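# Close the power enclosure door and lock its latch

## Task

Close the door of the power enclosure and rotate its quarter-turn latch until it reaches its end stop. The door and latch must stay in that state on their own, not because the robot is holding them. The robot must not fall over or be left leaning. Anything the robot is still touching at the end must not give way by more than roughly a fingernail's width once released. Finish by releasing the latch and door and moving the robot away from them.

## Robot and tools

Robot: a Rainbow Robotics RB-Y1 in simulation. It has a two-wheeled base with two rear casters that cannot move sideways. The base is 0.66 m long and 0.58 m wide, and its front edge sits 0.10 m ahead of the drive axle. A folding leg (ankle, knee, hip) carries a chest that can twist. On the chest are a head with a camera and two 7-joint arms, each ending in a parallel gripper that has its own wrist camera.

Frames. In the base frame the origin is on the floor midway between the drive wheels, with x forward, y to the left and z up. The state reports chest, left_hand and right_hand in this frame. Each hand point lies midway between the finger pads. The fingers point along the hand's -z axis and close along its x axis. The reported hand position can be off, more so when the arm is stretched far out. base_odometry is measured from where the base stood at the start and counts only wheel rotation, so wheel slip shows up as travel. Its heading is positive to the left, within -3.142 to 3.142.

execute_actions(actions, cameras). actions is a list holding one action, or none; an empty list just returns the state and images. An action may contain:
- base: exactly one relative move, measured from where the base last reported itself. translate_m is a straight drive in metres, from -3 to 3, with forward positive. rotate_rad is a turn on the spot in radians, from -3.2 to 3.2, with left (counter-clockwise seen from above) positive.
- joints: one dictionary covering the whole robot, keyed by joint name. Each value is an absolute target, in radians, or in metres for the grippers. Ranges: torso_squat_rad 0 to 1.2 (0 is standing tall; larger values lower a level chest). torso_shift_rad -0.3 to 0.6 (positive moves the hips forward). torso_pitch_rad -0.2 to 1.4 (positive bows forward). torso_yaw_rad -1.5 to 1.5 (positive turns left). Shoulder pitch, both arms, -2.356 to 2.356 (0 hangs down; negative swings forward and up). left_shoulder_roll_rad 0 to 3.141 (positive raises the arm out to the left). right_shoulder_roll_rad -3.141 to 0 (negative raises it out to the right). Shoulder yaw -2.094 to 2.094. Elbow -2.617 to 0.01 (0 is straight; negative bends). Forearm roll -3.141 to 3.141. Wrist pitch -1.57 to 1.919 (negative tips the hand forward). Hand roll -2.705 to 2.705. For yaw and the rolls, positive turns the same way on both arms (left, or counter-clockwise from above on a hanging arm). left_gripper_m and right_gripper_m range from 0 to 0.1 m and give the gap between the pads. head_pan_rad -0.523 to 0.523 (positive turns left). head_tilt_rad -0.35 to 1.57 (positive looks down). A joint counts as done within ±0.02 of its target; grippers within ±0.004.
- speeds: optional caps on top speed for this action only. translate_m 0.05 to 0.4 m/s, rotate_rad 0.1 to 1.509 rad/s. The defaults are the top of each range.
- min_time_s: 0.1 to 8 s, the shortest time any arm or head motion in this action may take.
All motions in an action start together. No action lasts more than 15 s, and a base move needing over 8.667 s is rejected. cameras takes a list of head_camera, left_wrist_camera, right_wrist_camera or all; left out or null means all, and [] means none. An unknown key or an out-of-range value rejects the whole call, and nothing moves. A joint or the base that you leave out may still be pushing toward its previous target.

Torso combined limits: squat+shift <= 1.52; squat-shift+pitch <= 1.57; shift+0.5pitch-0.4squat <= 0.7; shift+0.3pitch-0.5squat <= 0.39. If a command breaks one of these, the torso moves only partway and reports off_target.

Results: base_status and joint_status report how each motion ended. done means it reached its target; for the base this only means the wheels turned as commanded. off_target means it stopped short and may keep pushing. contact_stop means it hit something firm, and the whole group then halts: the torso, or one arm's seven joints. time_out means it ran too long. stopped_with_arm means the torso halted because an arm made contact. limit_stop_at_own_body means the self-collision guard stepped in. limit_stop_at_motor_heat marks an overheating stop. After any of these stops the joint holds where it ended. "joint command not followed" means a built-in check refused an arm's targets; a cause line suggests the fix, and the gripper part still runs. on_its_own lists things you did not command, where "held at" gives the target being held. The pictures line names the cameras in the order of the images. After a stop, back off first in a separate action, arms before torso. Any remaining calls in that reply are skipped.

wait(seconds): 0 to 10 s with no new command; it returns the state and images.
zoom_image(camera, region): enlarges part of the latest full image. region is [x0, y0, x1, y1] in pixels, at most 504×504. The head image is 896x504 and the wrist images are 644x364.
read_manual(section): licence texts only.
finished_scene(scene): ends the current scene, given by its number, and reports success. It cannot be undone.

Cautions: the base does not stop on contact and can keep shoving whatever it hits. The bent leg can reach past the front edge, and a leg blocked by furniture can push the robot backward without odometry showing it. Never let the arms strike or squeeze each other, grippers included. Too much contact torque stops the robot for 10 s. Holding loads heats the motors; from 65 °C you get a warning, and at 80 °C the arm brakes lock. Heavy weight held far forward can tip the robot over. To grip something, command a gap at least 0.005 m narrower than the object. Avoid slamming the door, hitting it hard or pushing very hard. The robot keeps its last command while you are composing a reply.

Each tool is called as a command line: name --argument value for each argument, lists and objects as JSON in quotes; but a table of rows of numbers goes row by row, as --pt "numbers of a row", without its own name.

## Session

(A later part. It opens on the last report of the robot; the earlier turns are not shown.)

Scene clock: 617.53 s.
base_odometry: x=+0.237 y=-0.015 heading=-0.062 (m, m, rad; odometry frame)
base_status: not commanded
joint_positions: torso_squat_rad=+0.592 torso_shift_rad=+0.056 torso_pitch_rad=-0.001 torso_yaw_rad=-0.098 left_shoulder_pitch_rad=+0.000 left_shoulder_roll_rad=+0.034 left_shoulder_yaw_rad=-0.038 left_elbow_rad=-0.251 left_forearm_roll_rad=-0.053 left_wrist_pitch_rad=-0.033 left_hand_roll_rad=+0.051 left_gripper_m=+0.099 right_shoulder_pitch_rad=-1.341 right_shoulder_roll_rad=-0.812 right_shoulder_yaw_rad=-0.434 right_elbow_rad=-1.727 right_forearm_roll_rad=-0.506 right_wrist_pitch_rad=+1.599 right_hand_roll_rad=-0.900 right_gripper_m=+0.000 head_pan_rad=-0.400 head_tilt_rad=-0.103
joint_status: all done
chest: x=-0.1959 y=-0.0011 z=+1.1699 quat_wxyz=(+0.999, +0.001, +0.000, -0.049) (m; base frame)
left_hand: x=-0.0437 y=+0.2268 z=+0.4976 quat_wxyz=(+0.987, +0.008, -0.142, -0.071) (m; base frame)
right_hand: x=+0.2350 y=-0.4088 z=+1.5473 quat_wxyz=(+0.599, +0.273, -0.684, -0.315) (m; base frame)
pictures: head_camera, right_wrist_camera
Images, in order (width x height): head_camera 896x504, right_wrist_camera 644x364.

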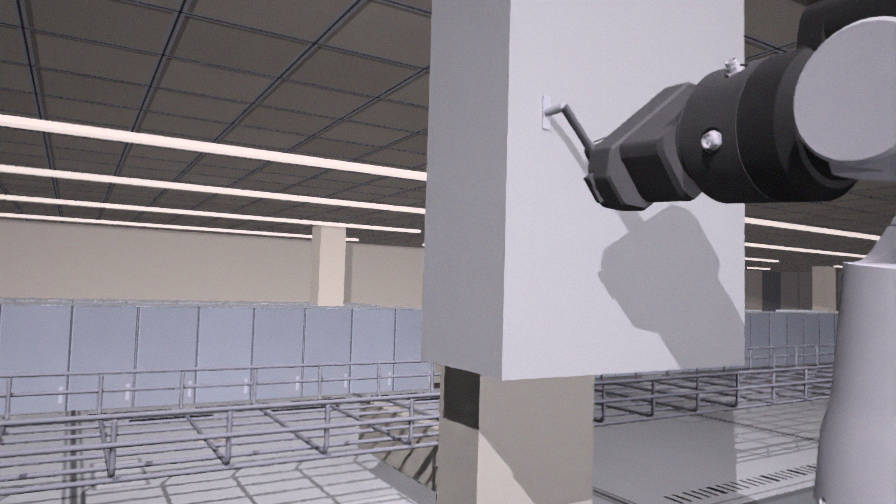

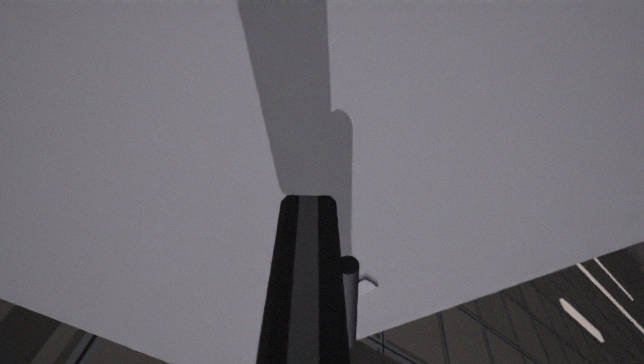

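execute_actions --actions '[{"joints": {"torso_squat_rad": 0.602, "torso_yaw_rad": -0.086, "torso_shift_rad": 0.05}}]' --cameras '["head_camera", "right_wrist_camera"]'

Scene clock: 622.03 s.
base_odometry: x=+0.237 y=-0.015 heading=-0.062 (m, m, rad; odometry frame)
base_status: not commanded
joint_positions: torso_squat_rad=+0.602 torso_shift_rad=+0.050 torso_pitch_rad=-0.001 torso_yaw_rad=-0.087 left_shoulder_pitch_rad=+0.000 left_shoulder_roll_rad=+0.034 left_shoulder_yaw_rad=-0.038 left_elbow_rad=-0.251 left_forearm_roll_rad=-0.053 left_wrist_pitch_rad=-0.033 left_hand_roll_rad=+0.051 left_gripper_m=+0.099 right_shoulder_pitch_rad=-1.342 right_shoulder_roll_rad=-0.814 right_shoulder_yaw_rad=-0.436 right_elbow_rad=-1.727 right_forearm_roll_rad=-0.505 right_wrist_pitch_rad=+1.598 right_hand_roll_rad=-0.900 right_gripper_m=+0.000 head_pan_rad=-0.400 head_tilt_rad=-0.103
joint_status: all done
chest: x=-0.1996 y=-0.0013 z=+1.1661 quat_wxyz=(+0.999, +0.001, +0.000, -0.043) (m; base frame)
left_hand: x=-0.0501 y=+0.2286 z=+0.4939 quat_wxyz=(+0.988, +0.009, -0.142, -0.066) (m; base frame)
right_hand: x=+0.2351 y=-0.4050 z=+1.5443 quat_wxyz=(+0.599, +0.277, -0.684, -0.312) (m; base frame)
pictures: head_camera, right_wrist_camera
Images, in order (width x height): head_camera 896x504, right_wrist_camera 644x364.

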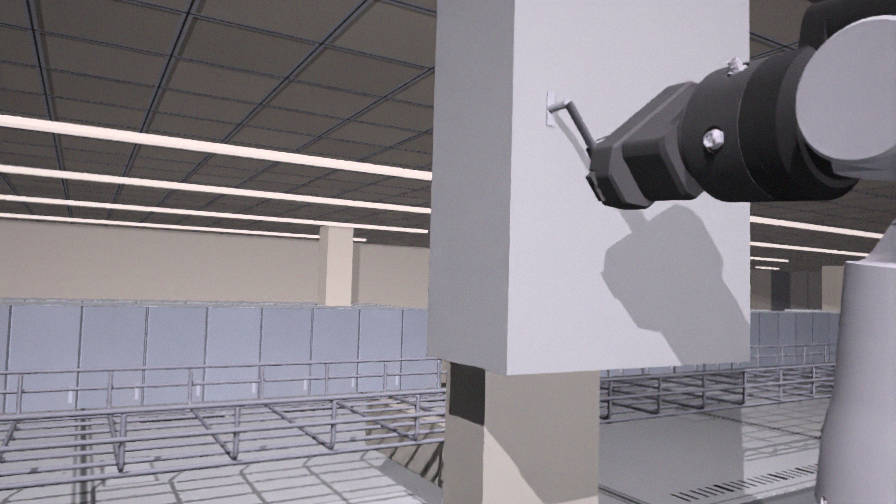

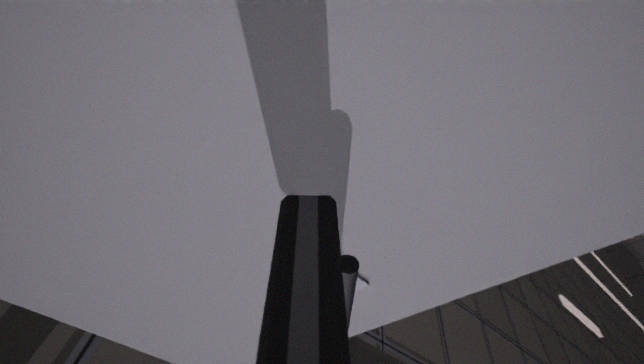

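execute_actions --actions '[{"joints": {"torso_squat_rad": 0.61, "torso_yaw_rad": -0.074, "torso_shift_rad": 0.043, "right_hand_roll_rad": -1.05}}]' --cameras '["head_camera", "right_wrist_camera"]'

Scene clock: 627.00 s.
base_odometry: x=+0.237 y=-0.015 heading=-0.062 (m, m, rad; odometry frame)
base_status: not commanded
joint_positions: torso_squat_rad=+0.604 torso_shift_rad=+0.047 torso_pitch_rad=-0.002 torso_yaw_rad=-0.085 left_shoulder_pitch_rad=+0.000 left_shoulder_roll_rad=+0.034 left_shoulder_yaw_rad=-0.038 left_elbow_rad=-0.251 left_forearm_roll_rad=-0.053 left_wrist_pitch_rad=-0.033 left_hand_roll_rad=+0.051 left_gripper_m=+0.099 right_shoulder_pitch_rad=-1.341 right_shoulder_roll_rad=-0.813 right_shoulder_yaw_rad=-0.435 right_elbow_rad=-1.727 right_forearm_roll_rad=-0.506 right_wrist_pitch_rad=+1.599 right_hand_roll_rad=-1.050 right_gripper_m=+0.000 head_pan_rad=-0.400 head_tilt_rad=-0.103
joint_status: torso_squat_rad contact_stop (moved +0.002 of +0.008); torso_shift_rad contact_stop (moved -0.002 of -0.007); torso_yaw_rad contact_stop (moved +0.002 of +0.013); the others done
chest: x=-0.2014 y=-0.0014 z=+1.1653 quat_wxyz=(+0.999, +0.001, -0.001, -0.042) (m; base frame)
left_hand: x=-0.0515 y=+0.2290 z=+0.4933 quat_wxyz=(+0.988, +0.009, -0.142, -0.065) (m; base frame)
right_hand: x=+0.2342 y=-0.4041 z=+1.5431 quat_wxyz=(+0.575, +0.328, -0.660, -0.355) (m; base frame)
pictures: head_camera, right_wrist_camera
Images, in order (width x height): head_camera 896x504, right_wrist_camera 644x364.

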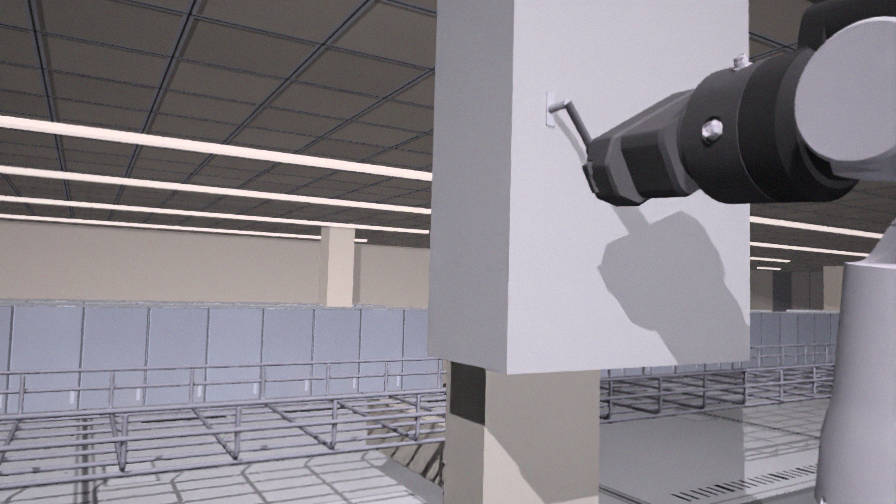

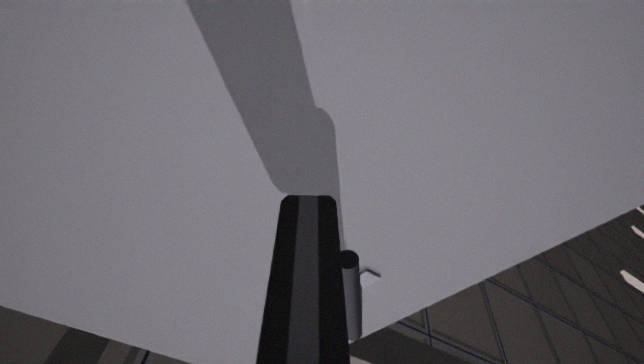

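execute_actions --actions '[{"joints": {"torso_squat_rad": 0.612, "torso_yaw_rad": -0.073, "torso_shift_rad": 0.042, "torso_pitch_rad": 0}}]' --cameras '["head_camera", "right_wrist_camera"]'

Scene clock: 631.90 s.
base_odometry: x=+0.237 y=-0.015 heading=-0.062 (m, m, rad; odometry frame)
base_status: not commanded
joint_positions: torso_squat_rad=+0.607 torso_shift_rad=+0.045 torso_pitch_rad=-0.003 torso_yaw_rad=-0.082 left_shoulder_pitch_rad=+0.000 left_shoulder_roll_rad=+0.034 left_shoulder_yaw_rad=-0.038 left_elbow_rad=-0.251 left_forearm_roll_rad=-0.053 left_wrist_pitch_rad=-0.033 left_hand_roll_rad=+0.051 left_gripper_m=+0.099 right_shoulder_pitch_rad=-1.341 right_shoulder_roll_rad=-0.814 right_shoulder_yaw_rad=-0.435 right_elbow_rad=-1.727 right_forearm_roll_rad=-0.506 right_wrist_pitch_rad=+1.599 right_hand_roll_rad=-1.050 right_gripper_m=+0.000 head_pan_rad=-0.400 head_tilt_rad=-0.103
joint_status: torso_squat_rad contact_stop (moved +0.003 of +0.008); torso_shift_rad contact_stop (moved -0.002 of -0.005); torso_pitch_rad contact_stop (moved -0.001 of +0.002); torso_yaw_rad contact_stop (moved +0.003 of +0.012)
chest: x=-0.2031 y=-0.0014 z=+1.1643 quat_wxyz=(+0.999, +0.001, -0.001, -0.041) (m; base frame)
left_hand: x=-0.0532 y=+0.2294 z=+0.4924 quat_wxyz=(+0.988, +0.009, -0.143, -0.063) (m; base frame)
right_hand: x=+0.2331 y=-0.4031 z=+1.5425 quat_wxyz=(+0.575, +0.329, -0.660, -0.354) (m; base frame)
pictures: head_camera, right_wrist_camera
Images, in order (width x height): head_camera 896x504, right_wrist_camera 644x364.

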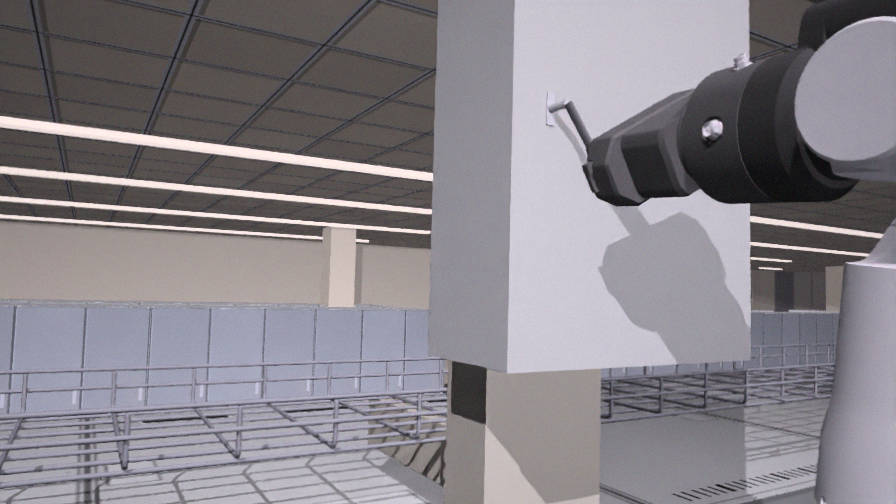

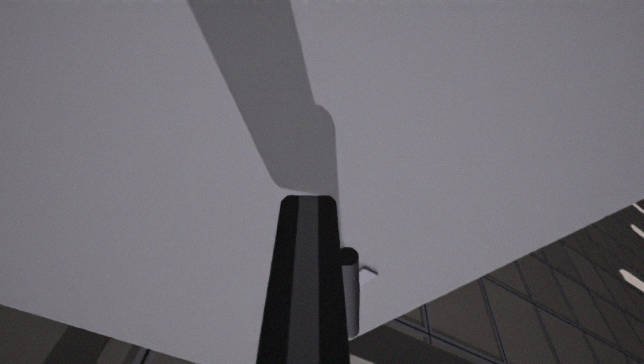

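execute_actions --actions '[{"joints": {"right_shoulder_pitch_rad": -1.351, "right_shoulder_roll_rad": -0.784, "right_shoulder_yaw_rad": -0.426, "right_elbow_rad": -1.739, "right_forearm_roll_rad": -0.481, "right_wrist_pitch_rad": 1.611}, "min_time_s": 1}]' --cameras '["head_camera", "right_wrist_camera"]'

Scene clock: 648.17 s.
base_odometry: x=+0.237 y=-0.015 heading=-0.062 (m, m, rad; odometry frame)
base_status: not commanded
joint_positions: torso_squat_rad=+0.607 torso_shift_rad=+0.045 torso_pitch_rad=-0.003 torso_yaw_rad=-0.082 left_shoulder_pitch_rad=+0.000 left_shoulder_roll_rad=+0.034 left_shoulder_yaw_rad=-0.038 left_elbow_rad=-0.251 left_forearm_roll_rad=-0.053 left_wrist_pitch_rad=-0.033 left_hand_roll_rad=+0.051 left_gripper_m=+0.099 right_shoulder_pitch_rad=-1.350 right_shoulder_roll_rad=-0.791 right_shoulder_yaw_rad=-0.431 right_elbow_rad=-1.738 right_forearm_roll_rad=-0.478 right_wrist_pitch_rad=+1.610 right_hand_roll_rad=-1.050 right_gripper_m=+0.000 head_pan_rad=-0.400 head_tilt_rad=-0.103
joint_status: all done
chest: x=-0.2033 y=-0.0018 z=+1.1643 quat_wxyz=(+0.999, +0.002, -0.001, -0.041) (m; base frame)
left_hand: x=-0.0532 y=+0.2294 z=+0.4926 quat_wxyz=(+0.988, +0.009, -0.143, -0.063) (m; base frame)
right_hand: x=+0.2341 y=-0.3982 z=+1.5420 quat_wxyz=(+0.574, +0.327, -0.661, -0.356) (m; base frame)
pictures: head_camera, right_wrist_camera
Images, in order (width x height): head_camera 896x504, right_wrist_camera 644x364.

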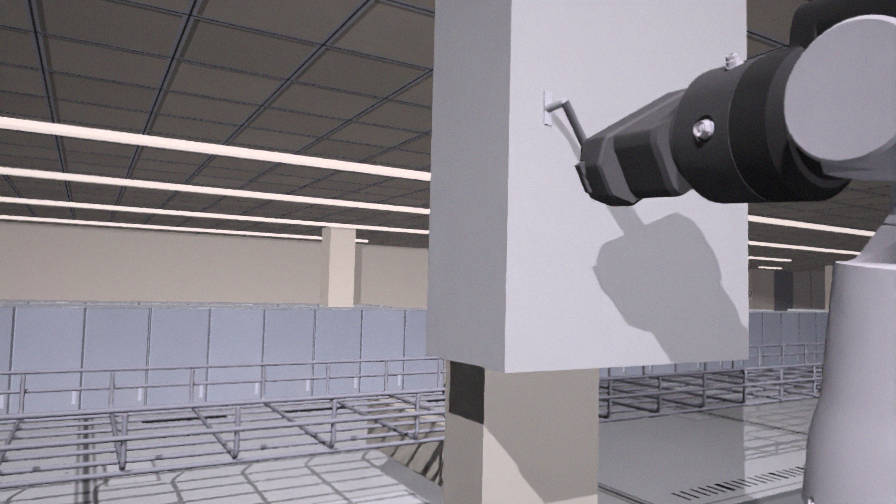

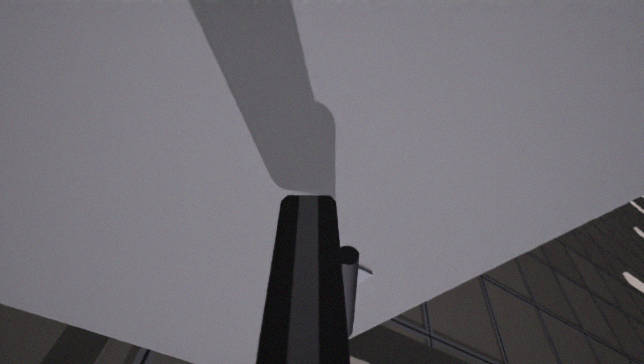

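execute_actions --actions '[{"joints": {"right_shoulder_pitch_rad": -1.362, "right_shoulder_roll_rad": -0.759, "right_shoulder_yaw_rad": -0.420, "right_elbow_rad": -1.751, "right_forearm_roll_rad": -0.454, "right_wrist_pitch_rad": 1.622, "right_hand_roll_rad": -1.2}, "min_time_s": 1}]' --cameras '["head_camera", "right_wrist_camera"]'

execute_actions --actions '[{"joints": {"torso_squat_rad": 0.616}}]' --cameras '["head_camera", "right_wrist_camera"]'

Scene clock: 657.27 s.
base_odometry: x=+0.237 y=-0.015 heading=-0.062 (m, m, rad; odometry frame)
base_status: not commanded
joint_positions: torso_squat_rad=+0.607 torso_shift_rad=+0.045 torso_pitch_rad=-0.003 torso_yaw_rad=-0.082 left_shoulder_pitch_rad=+0.000 left_shoulder_roll_rad=+0.034 left_shoulder_yaw_rad=-0.038 left_elbow_rad=-0.251 left_forearm_roll_rad=-0.053 left_wrist_pitch_rad=-0.033 left_hand_roll_rad=+0.051 left_gripper_m=+0.099 right_shoulder_pitch_rad=-1.361 right_shoulder_roll_rad=-0.766 right_shoulder_yaw_rad=-0.425 right_elbow_rad=-1.750 right_forearm_roll_rad=-0.451 right_wrist_pitch_rad=+1.621 right_hand_roll_rad=-1.200 right_gripper_m=+0.000 head_pan_rad=-0.400 head_tilt_rad=-0.103
joint_status: all done
chest: x=-0.2033 y=-0.0018 z=+1.1643 quat_wxyz=(+0.999, +0.002, -0.001, -0.041) (m; base frame)
left_hand: x=-0.0532 y=+0.2294 z=+0.4926 quat_wxyz=(+0.988, +0.009, -0.143, -0.063) (m; base frame)
right_hand: x=+0.2358 y=-0.3906 z=+1.5415 quat_wxyz=(+0.546, +0.375, -0.635, -0.398) (m; base frame)
pictures: head_camera, right_wrist_camera
Images, in order (width x height): head_camera 896x504, right_wrist_camera 644x364.

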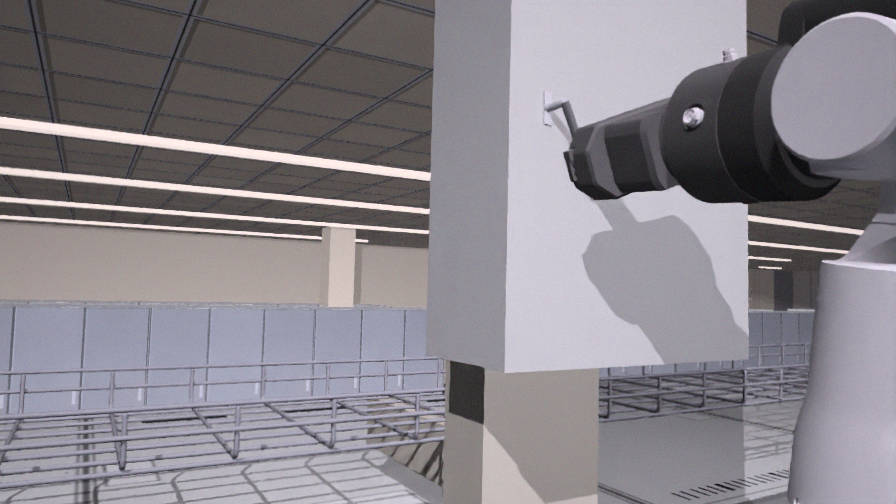

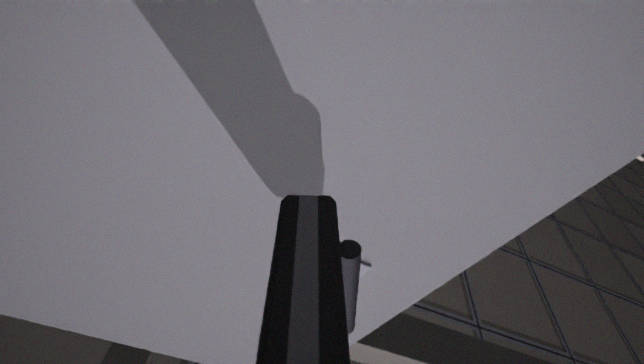

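Scene clock: 657.87 s.
base_odometry: x=+0.237 y=-0.015 heading=-0.062 (m, m, rad; odometry frame)
base_status: not commanded
joint_positions: torso_squat_rad=+0.616 torso_shift_rad=+0.045 torso_pitch_rad=-0.003 torso_yaw_rad=-0.082 left_shoulder_pitch_rad=+0.000 left_shoulder_roll_rad=+0.034 left_shoulder_yaw_rad=-0.038 left_elbow_rad=-0.251 left_forearm_roll_rad=-0.053 left_wrist_pitch_rad=-0.033 left_hand_roll_rad=+0.051 left_gripper_m=+0.099 right_shoulder_pitch_rad=-1.363 right_shoulder_roll_rad=-0.765 right_shoulder_yaw_rad=-0.425 right_elbow_rad=-1.751 right_forearm_roll_rad=-0.451 right_wrist_pitch_rad=+1.621 right_hand_roll_rad=-1.200 right_gripper_m=+0.000 head_pan_rad=-0.400 head_tilt_rad=-0.103
joint_status: all done
chest: x=-0.2035 y=-0.0017 z=+1.1607 quat_wxyz=(+0.999, +0.001, -0.002, -0.041) (m; base frame)
left_hand: x=-0.0533 y=+0.2294 z=+0.4890 quat_wxyz=(+0.988, +0.009, -0.143, -0.063) (m; base frame)
right_hand: x=+0.2353 y=-0.3895 z=+1.5388 quat_wxyz=(+0.546, +0.375, -0.635, -0.396) (m; base frame)
pictures: head_camera, right_wrist_camera
Images, in order (width x height): head_camera 896x504, right_wrist_camera 644x364.

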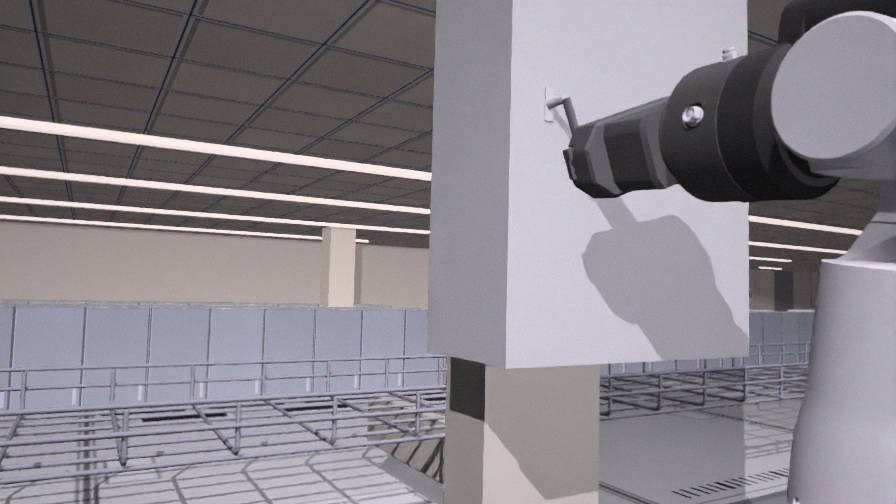

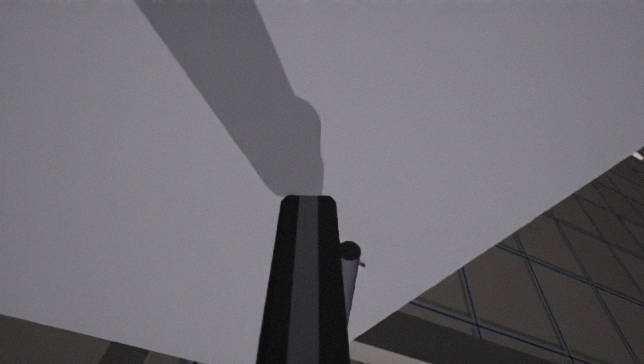

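execute_actions --actions '[{"joints": {"right_shoulder_pitch_rad": -1.373, "right_shoulder_roll_rad": -0.734, "right_shoulder_yaw_rad": -0.414, "right_elbow_rad": -1.763, "right_forearm_roll_rad": -0.427, "right_wrist_pitch_rad": 1.633, "right_hand_roll_rad": -1.35}, "min_time_s": 1}]' --cameras '["head_camera", "right_wrist_camera"]'

Scene clock: 663.67 s.
base_odometry: x=+0.237 y=-0.015 heading=-0.062 (m, m, rad; odometry frame)
base_status: not commanded
joint_positions: torso_squat_rad=+0.616 torso_shift_rad=+0.045 torso_pitch_rad=-0.003 torso_yaw_rad=-0.082 left_shoulder_pitch_rad=+0.000 left_shoulder_roll_rad=+0.034 left_shoulder_yaw_rad=-0.038 left_elbow_rad=-0.251 left_forearm_roll_rad=-0.053 left_wrist_pitch_rad=-0.033 left_hand_roll_rad=+0.051 left_gripper_m=+0.099 right_shoulder_pitch_rad=-1.371 right_shoulder_roll_rad=-0.741 right_shoulder_yaw_rad=-0.419 right_elbow_rad=-1.762 right_forearm_roll_rad=-0.424 right_wrist_pitch_rad=+1.633 right_hand_roll_rad=-1.350 right_gripper_m=+0.000 head_pan_rad=-0.400 head_tilt_rad=-0.103
joint_status: all done
chest: x=-0.2036 y=-0.0019 z=+1.1606 quat_wxyz=(+0.999, +0.002, -0.002, -0.041) (m; base frame)
left_hand: x=-0.0533 y=+0.2294 z=+0.4891 quat_wxyz=(+0.988, +0.009, -0.143, -0.063) (m; base frame)
right_hand: x=+0.2370 y=-0.3829 z=+1.5374 quat_wxyz=(+0.515, +0.421, -0.605, -0.437) (m; base frame)
pictures: head_camera, right_wrist_camera
Images, in order (width x height): head_camera 896x504, right_wrist_camera 644x364.

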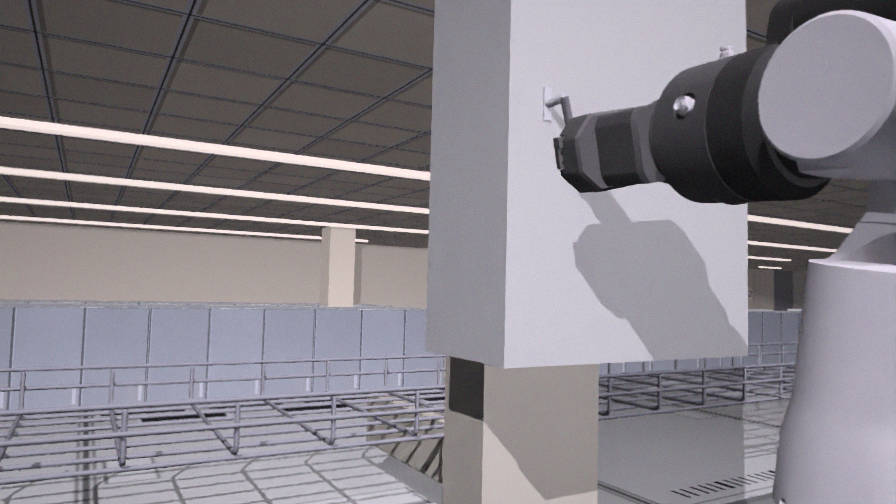

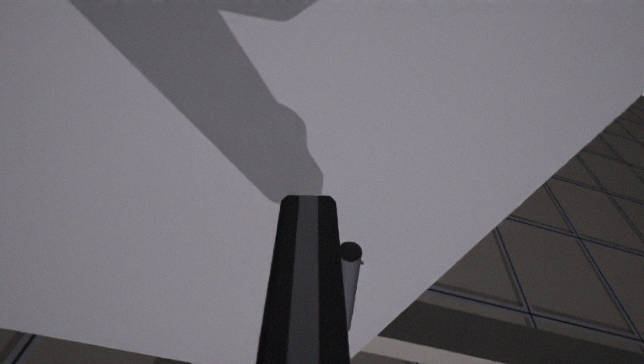

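execute_actions --actions '[{"joints": {"right_shoulder_pitch_rad": -1.384, "right_shoulder_roll_rad": -0.709, "right_shoulder_yaw_rad": -0.408, "right_elbow_rad": -1.775, "right_forearm_roll_rad": -0.400, "right_wrist_pitch_rad": 1.644, "right_hand_roll_rad": -1.5}, "min_time_s": 1}]' --cameras '["head_camera", "right_wrist_camera"]'

Scene clock: 671.13 s.
base_odometry: x=+0.237 y=-0.015 heading=-0.062 (m, m, rad; odometry frame)
base_status: not commanded
joint_positions: torso_squat_rad=+0.616 torso_shift_rad=+0.045 torso_pitch_rad=-0.003 torso_yaw_rad=-0.082 left_shoulder_pitch_rad=+0.000 left_shoulder_roll_rad=+0.034 left_shoulder_yaw_rad=-0.038 left_elbow_rad=-0.251 left_forearm_roll_rad=-0.053 left_wrist_pitch_rad=-0.033 left_hand_roll_rad=+0.051 left_gripper_m=+0.099 right_shoulder_pitch_rad=-1.382 right_shoulder_roll_rad=-0.715 right_shoulder_yaw_rad=-0.413 right_elbow_rad=-1.774 right_forearm_roll_rad=-0.397 right_wrist_pitch_rad=+1.644 right_hand_roll_rad=-1.500 right_gripper_m=+0.000 head_pan_rad=-0.400 head_tilt_rad=-0.103
joint_status: all done
chest: x=-0.2035 y=-0.0020 z=+1.1606 quat_wxyz=(+0.999, +0.002, -0.002, -0.041) (m; base frame)
left_hand: x=-0.0533 y=+0.2294 z=+0.4891 quat_wxyz=(+0.988, +0.010, -0.143, -0.064) (m; base frame)
right_hand: x=+0.2386 y=-0.3753 z=+1.5367 quat_wxyz=(+0.482, +0.464, -0.572, -0.475) (m; base frame)
pictures: head_camera, right_wrist_camera
Images, in order (width x height): head_camera 896x504, right_wrist_camera 644x364.

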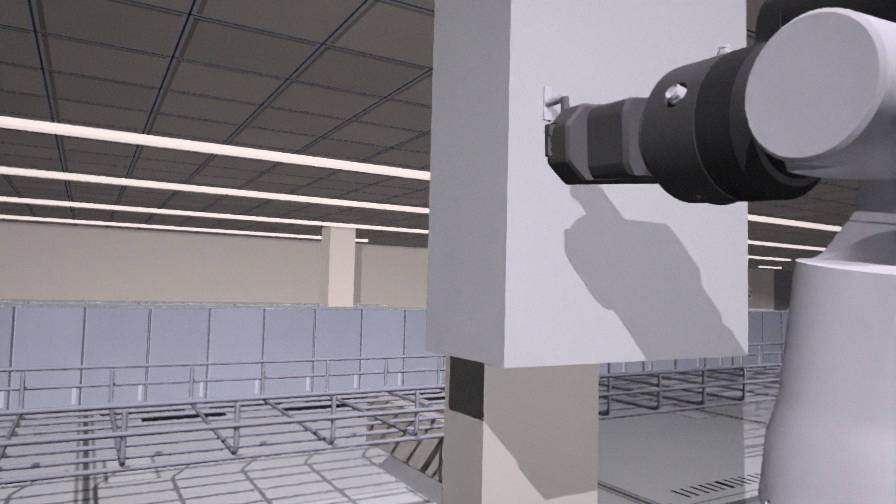

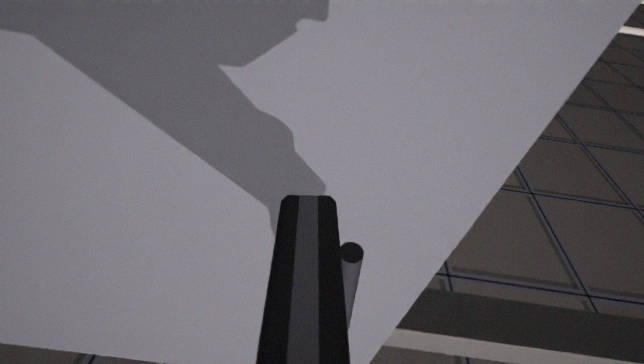

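execute_actions --actions '[{"joints": {"right_shoulder_pitch_rad": -1.392, "right_shoulder_roll_rad": -0.690, "right_shoulder_yaw_rad": -0.403, "right_elbow_rad": -1.787, "right_forearm_roll_rad": -0.380, "right_wrist_pitch_rad": 1.655, "right_hand_roll_rad": -1.57}, "min_time_s": 1}]' --cameras '["head_camera", "right_wrist_camera"]'

Scene clock: 678.27 s.
base_odometry: x=+0.237 y=-0.015 heading=-0.062 (m, m, rad; odometry frame)
base_status: not commanded
joint_positions: torso_squat_rad=+0.616 torso_shift_rad=+0.045 torso_pitch_rad=-0.003 torso_yaw_rad=-0.082 left_shoulder_pitch_rad=+0.000 left_shoulder_roll_rad=+0.034 left_shoulder_yaw_rad=-0.038 left_elbow_rad=-0.251 left_forearm_roll_rad=-0.053 left_wrist_pitch_rad=-0.033 left_hand_roll_rad=+0.051 left_gripper_m=+0.099 right_shoulder_pitch_rad=-1.382 right_shoulder_roll_rad=-0.714 right_shoulder_yaw_rad=-0.416 right_elbow_rad=-1.778 right_forearm_roll_rad=-0.383 right_wrist_pitch_rad=+1.650 right_hand_roll_rad=-1.532 right_gripper_m=+0.000 head_pan_rad=-0.400 head_tilt_rad=-0.103
joint_status: right_shoulder_roll_rad contact_stop_at_right_shoulder_yaw_rad (moved +0.002 of +0.025); right_shoulder_yaw_rad contact_stop (moved -0.003 of +0.010); right_hand_roll_rad contact_stop_at_right_shoulder_yaw_rad (moved -0.032 of -0.070); the others done
on_its_own: right_shoulder_roll_rad is held at -0.711, not at your -0.690, since a contact_stop; right_hand_roll_rad is held at -1.532, not at your -1.570, since a contact_stop
chest: x=-0.2032 y=-0.0013 z=+1.1607 quat_wxyz=(+0.999, +0.001, -0.001, -0.041) (m; base frame)
left_hand: x=-0.0534 y=+0.2295 z=+0.4888 quat_wxyz=(+0.988, +0.009, -0.142, -0.063) (m; base frame)
right_hand: x=+0.2380 y=-0.3768 z=+1.5367 quat_wxyz=(+0.471, +0.471, -0.566, -0.486) (m; base frame)
pictures: head_camera, right_wrist_camera
Images, in order (width x height): head_camera 896x504, right_wrist_camera 644x364.

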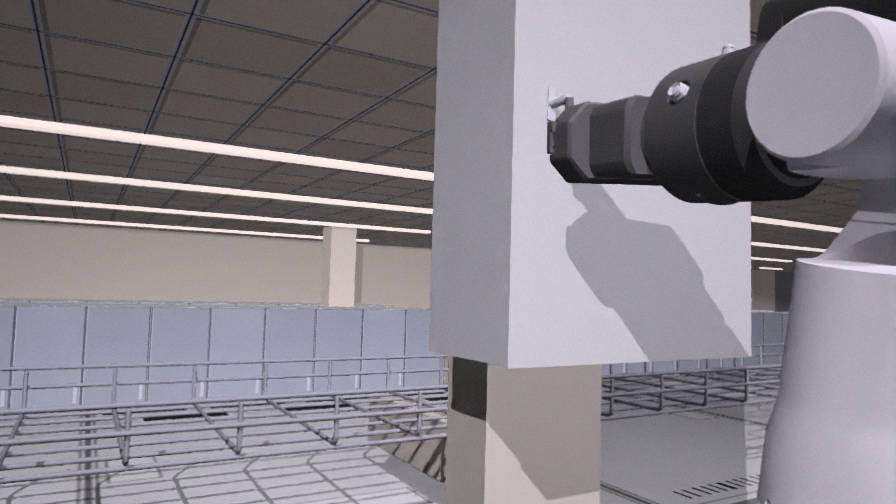

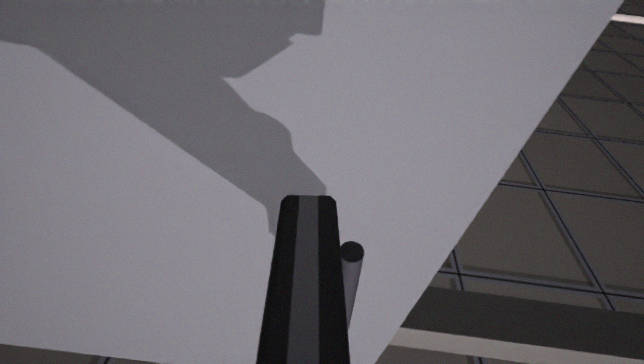

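Contact stop — likely at the stop. Back off sideways, then retreat and inspect.

execute_actions --actions '[{"joints": {"right_shoulder_pitch_rad": -1.373, "right_shoulder_roll_rad": -0.734, "right_shoulder_yaw_rad": -0.414, "right_elbow_rad": -1.763, "right_forearm_roll_rad": -0.427, "right_wrist_pitch_rad": 1.633, "right_hand_roll_rad": -1.53}, "min_time_s": 1}]' --cameras '[]'

execute_actions --actions '[{"base": {"translate_m": -0.12}, "joints": {"torso_squat_rad": 0.75, "head_tilt_rad": -0.15}}]' --cameras '["head_camera", "right_wrist_camera"]'

Scene clock: 685.03 s.
base_odometry: x=+0.237 y=-0.015 heading=-0.062 (m, m, rad; odometry frame)
base_status: not commanded
joint_positions: torso_squat_rad=+0.616 torso_shift_rad=+0.045 torso_pitch_rad=-0.003 torso_yaw_rad=-0.082 left_shoulder_pitch_rad=+0.000 left_shoulder_roll_rad=+0.034 left_shoulder_yaw_rad=-0.038 left_elbow_rad=-0.251 left_forearm_roll_rad=-0.053 left_wrist_pitch_rad=-0.033 left_hand_roll_rad=+0.051 left_gripper_m=+0.099 right_shoulder_pitch_rad=-1.373 right_shoulder_roll_rad=-0.735 right_shoulder_yaw_rad=-0.416 right_elbow_rad=-1.763 right_forearm_roll_rad=-0.426 right_wrist_pitch_rad=+1.633 right_hand_roll_rad=-1.530 right_gripper_m=+0.000 head_pan_rad=-0.400 head_tilt_rad=-0.103
joint_status: all done
chest: x=-0.2032 y=-0.0012 z=+1.1607 quat_wxyz=(+0.999, +0.001, -0.001, -0.041) (m; base frame)
left_hand: x=-0.0534 y=+0.2294 z=+0.4887 quat_wxyz=(+0.988, +0.009, -0.142, -0.063) (m; base frame)
right_hand: x=+0.2392 y=-0.3778 z=+1.5370 quat_wxyz=(+0.478, +0.474, -0.563, -0.479) (m; base frame)
pictures: none
No camera images: the call's "cameras" was empty. Leave "cameras" out to get every camera's image.

Scene clock: 686.77 s.
base_odometry: x=+0.117 y=-0.008 heading=-0.061 (m, m, rad; odometry frame)
base_status: done
joint_positions: torso_squat_rad=+0.750 torso_shift_rad=+0.045 torso_pitch_rad=-0.002 torso_yaw_rad=-0.081 left_shoulder_pitch_rad=+0.000 left_shoulder_roll_rad=+0.034 left_shoulder_yaw_rad=-0.038 left_elbow_rad=-0.251 left_forearm_roll_rad=-0.053 left_wrist_pitch_rad=-0.033 left_hand_roll_rad=+0.051 left_gripper_m=+0.099 right_shoulder_pitch_rad=-1.373 right_shoulder_roll_rad=-0.734 right_shoulder_yaw_rad=-0.414 right_elbow_rad=-1.763 right_forearm_roll_rad=-0.427 right_wrist_pitch_rad=+1.633 right_hand_roll_rad=-1.530 right_gripper_m=+0.000 head_pan_rad=-0.400 head_tilt_rad=-0.150
joint_status: all done
chest: x=-0.2057 y=-0.0007 z=+1.1016 quat_wxyz=(+0.999, +0.001, -0.001, -0.041) (m; base frame)
left_hand: x=-0.0563 y=+0.2294 z=+0.4294 quat_wxyz=(+0.988, +0.009, -0.142, -0.063) (m; base frame)
right_hand: x=+0.2374 y=-0.3759 z=+1.4778 quat_wxyz=(+0.479, +0.474, -0.563, -0.479) (m; base frame)
pictures: head_camera, right_wrist_camera
Images, in order (width x height): head_camera 896x504, right_wrist_camera 644x364.

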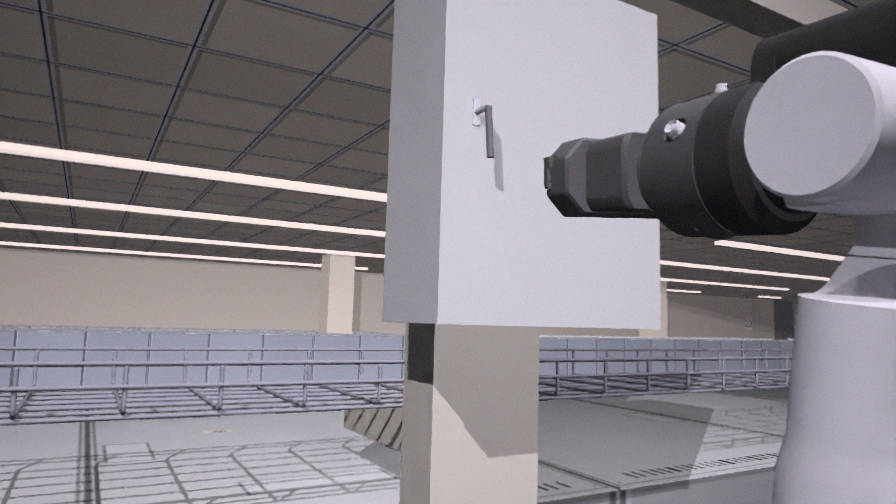

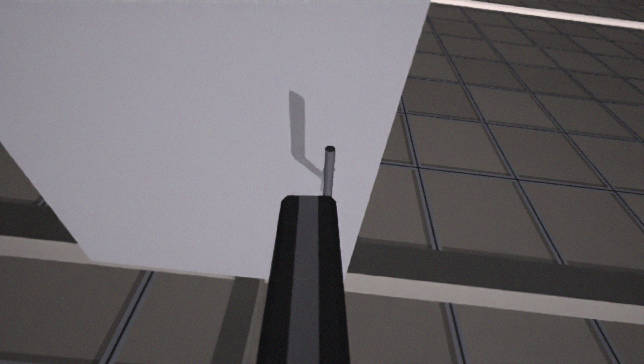

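zoom_image --camera "head_camera" --region '[380, 60, 620, 200]'

Region (380, 60, 620, 200) of head_camera's 896x504 image, scaled by 2.100, with more detail than that image has; it fills the top 294 rows of this view, and the rest is white.

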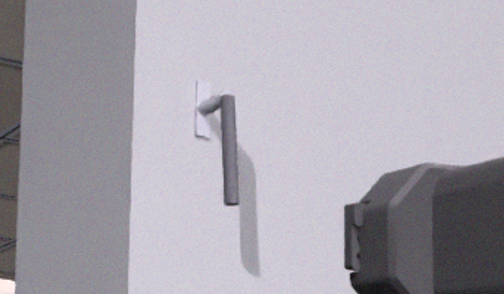

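execute_actions --actions '[{"base": {"translate_m": -0.2}}]' --cameras '["head_camera"]'

finished_scene --scene 2

Scene clock: 709.17 s.
base_odometry: x=-0.083 y=+0.004 heading=-0.060 (m, m, rad; odometry frame)
base_status: done
joint_positions: torso_squat_rad=+0.750 torso_shift_rad=+0.045 torso_pitch_rad=-0.002 torso_yaw_rad=-0.081 left_shoulder_pitch_rad=+0.000 left_shoulder_roll_rad=+0.034 left_shoulder_yaw_rad=-0.038 left_elbow_rad=-0.251 left_forearm_roll_rad=-0.053 left_wrist_pitch_rad=-0.033 left_hand_roll_rad=+0.051 left_gripper_m=+0.099 right_shoulder_pitch_rad=-1.373 right_shoulder_roll_rad=-0.734 right_shoulder_yaw_rad=-0.414 right_elbow_rad=-1.763 right_forearm_roll_rad=-0.427 right_wrist_pitch_rad=+1.633 right_hand_roll_rad=-1.530 right_gripper_m=+0.000 head_pan_rad=-0.400 head_tilt_rad=-0.150
joint_status: not commanded
chest: x=-0.2057 y=-0.0007 z=+1.1016 quat_wxyz=(+0.999, +0.001, -0.001, -0.041) (m; base frame)
left_hand: x=-0.0563 y=+0.2294 z=+0.4294 quat_wxyz=(+0.988, +0.009, -0.142, -0.063) (m; base frame)
right_hand: x=+0.2375 y=-0.3758 z=+1.4778 quat_wxyz=(+0.479, +0.474, -0.563, -0.479) (m; base frame)
pictures: head_camera
Images, in order (width x height): head_camera 896x504.

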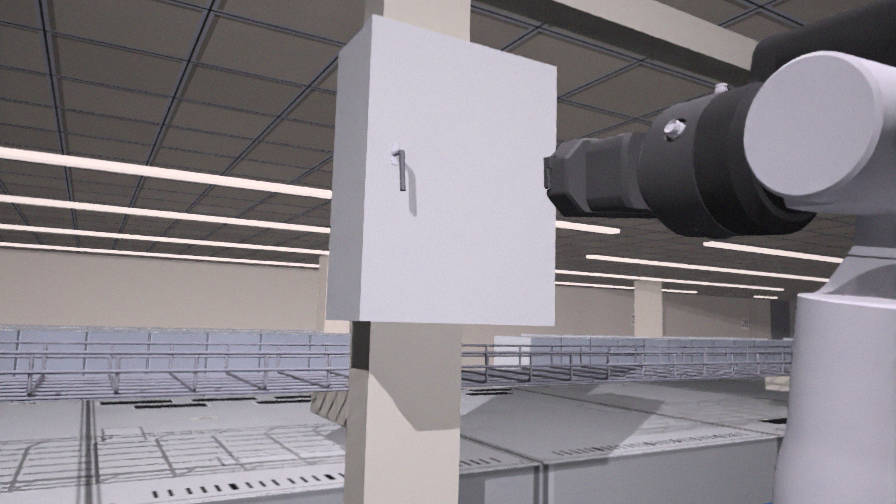

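The scene is finished: the task was done.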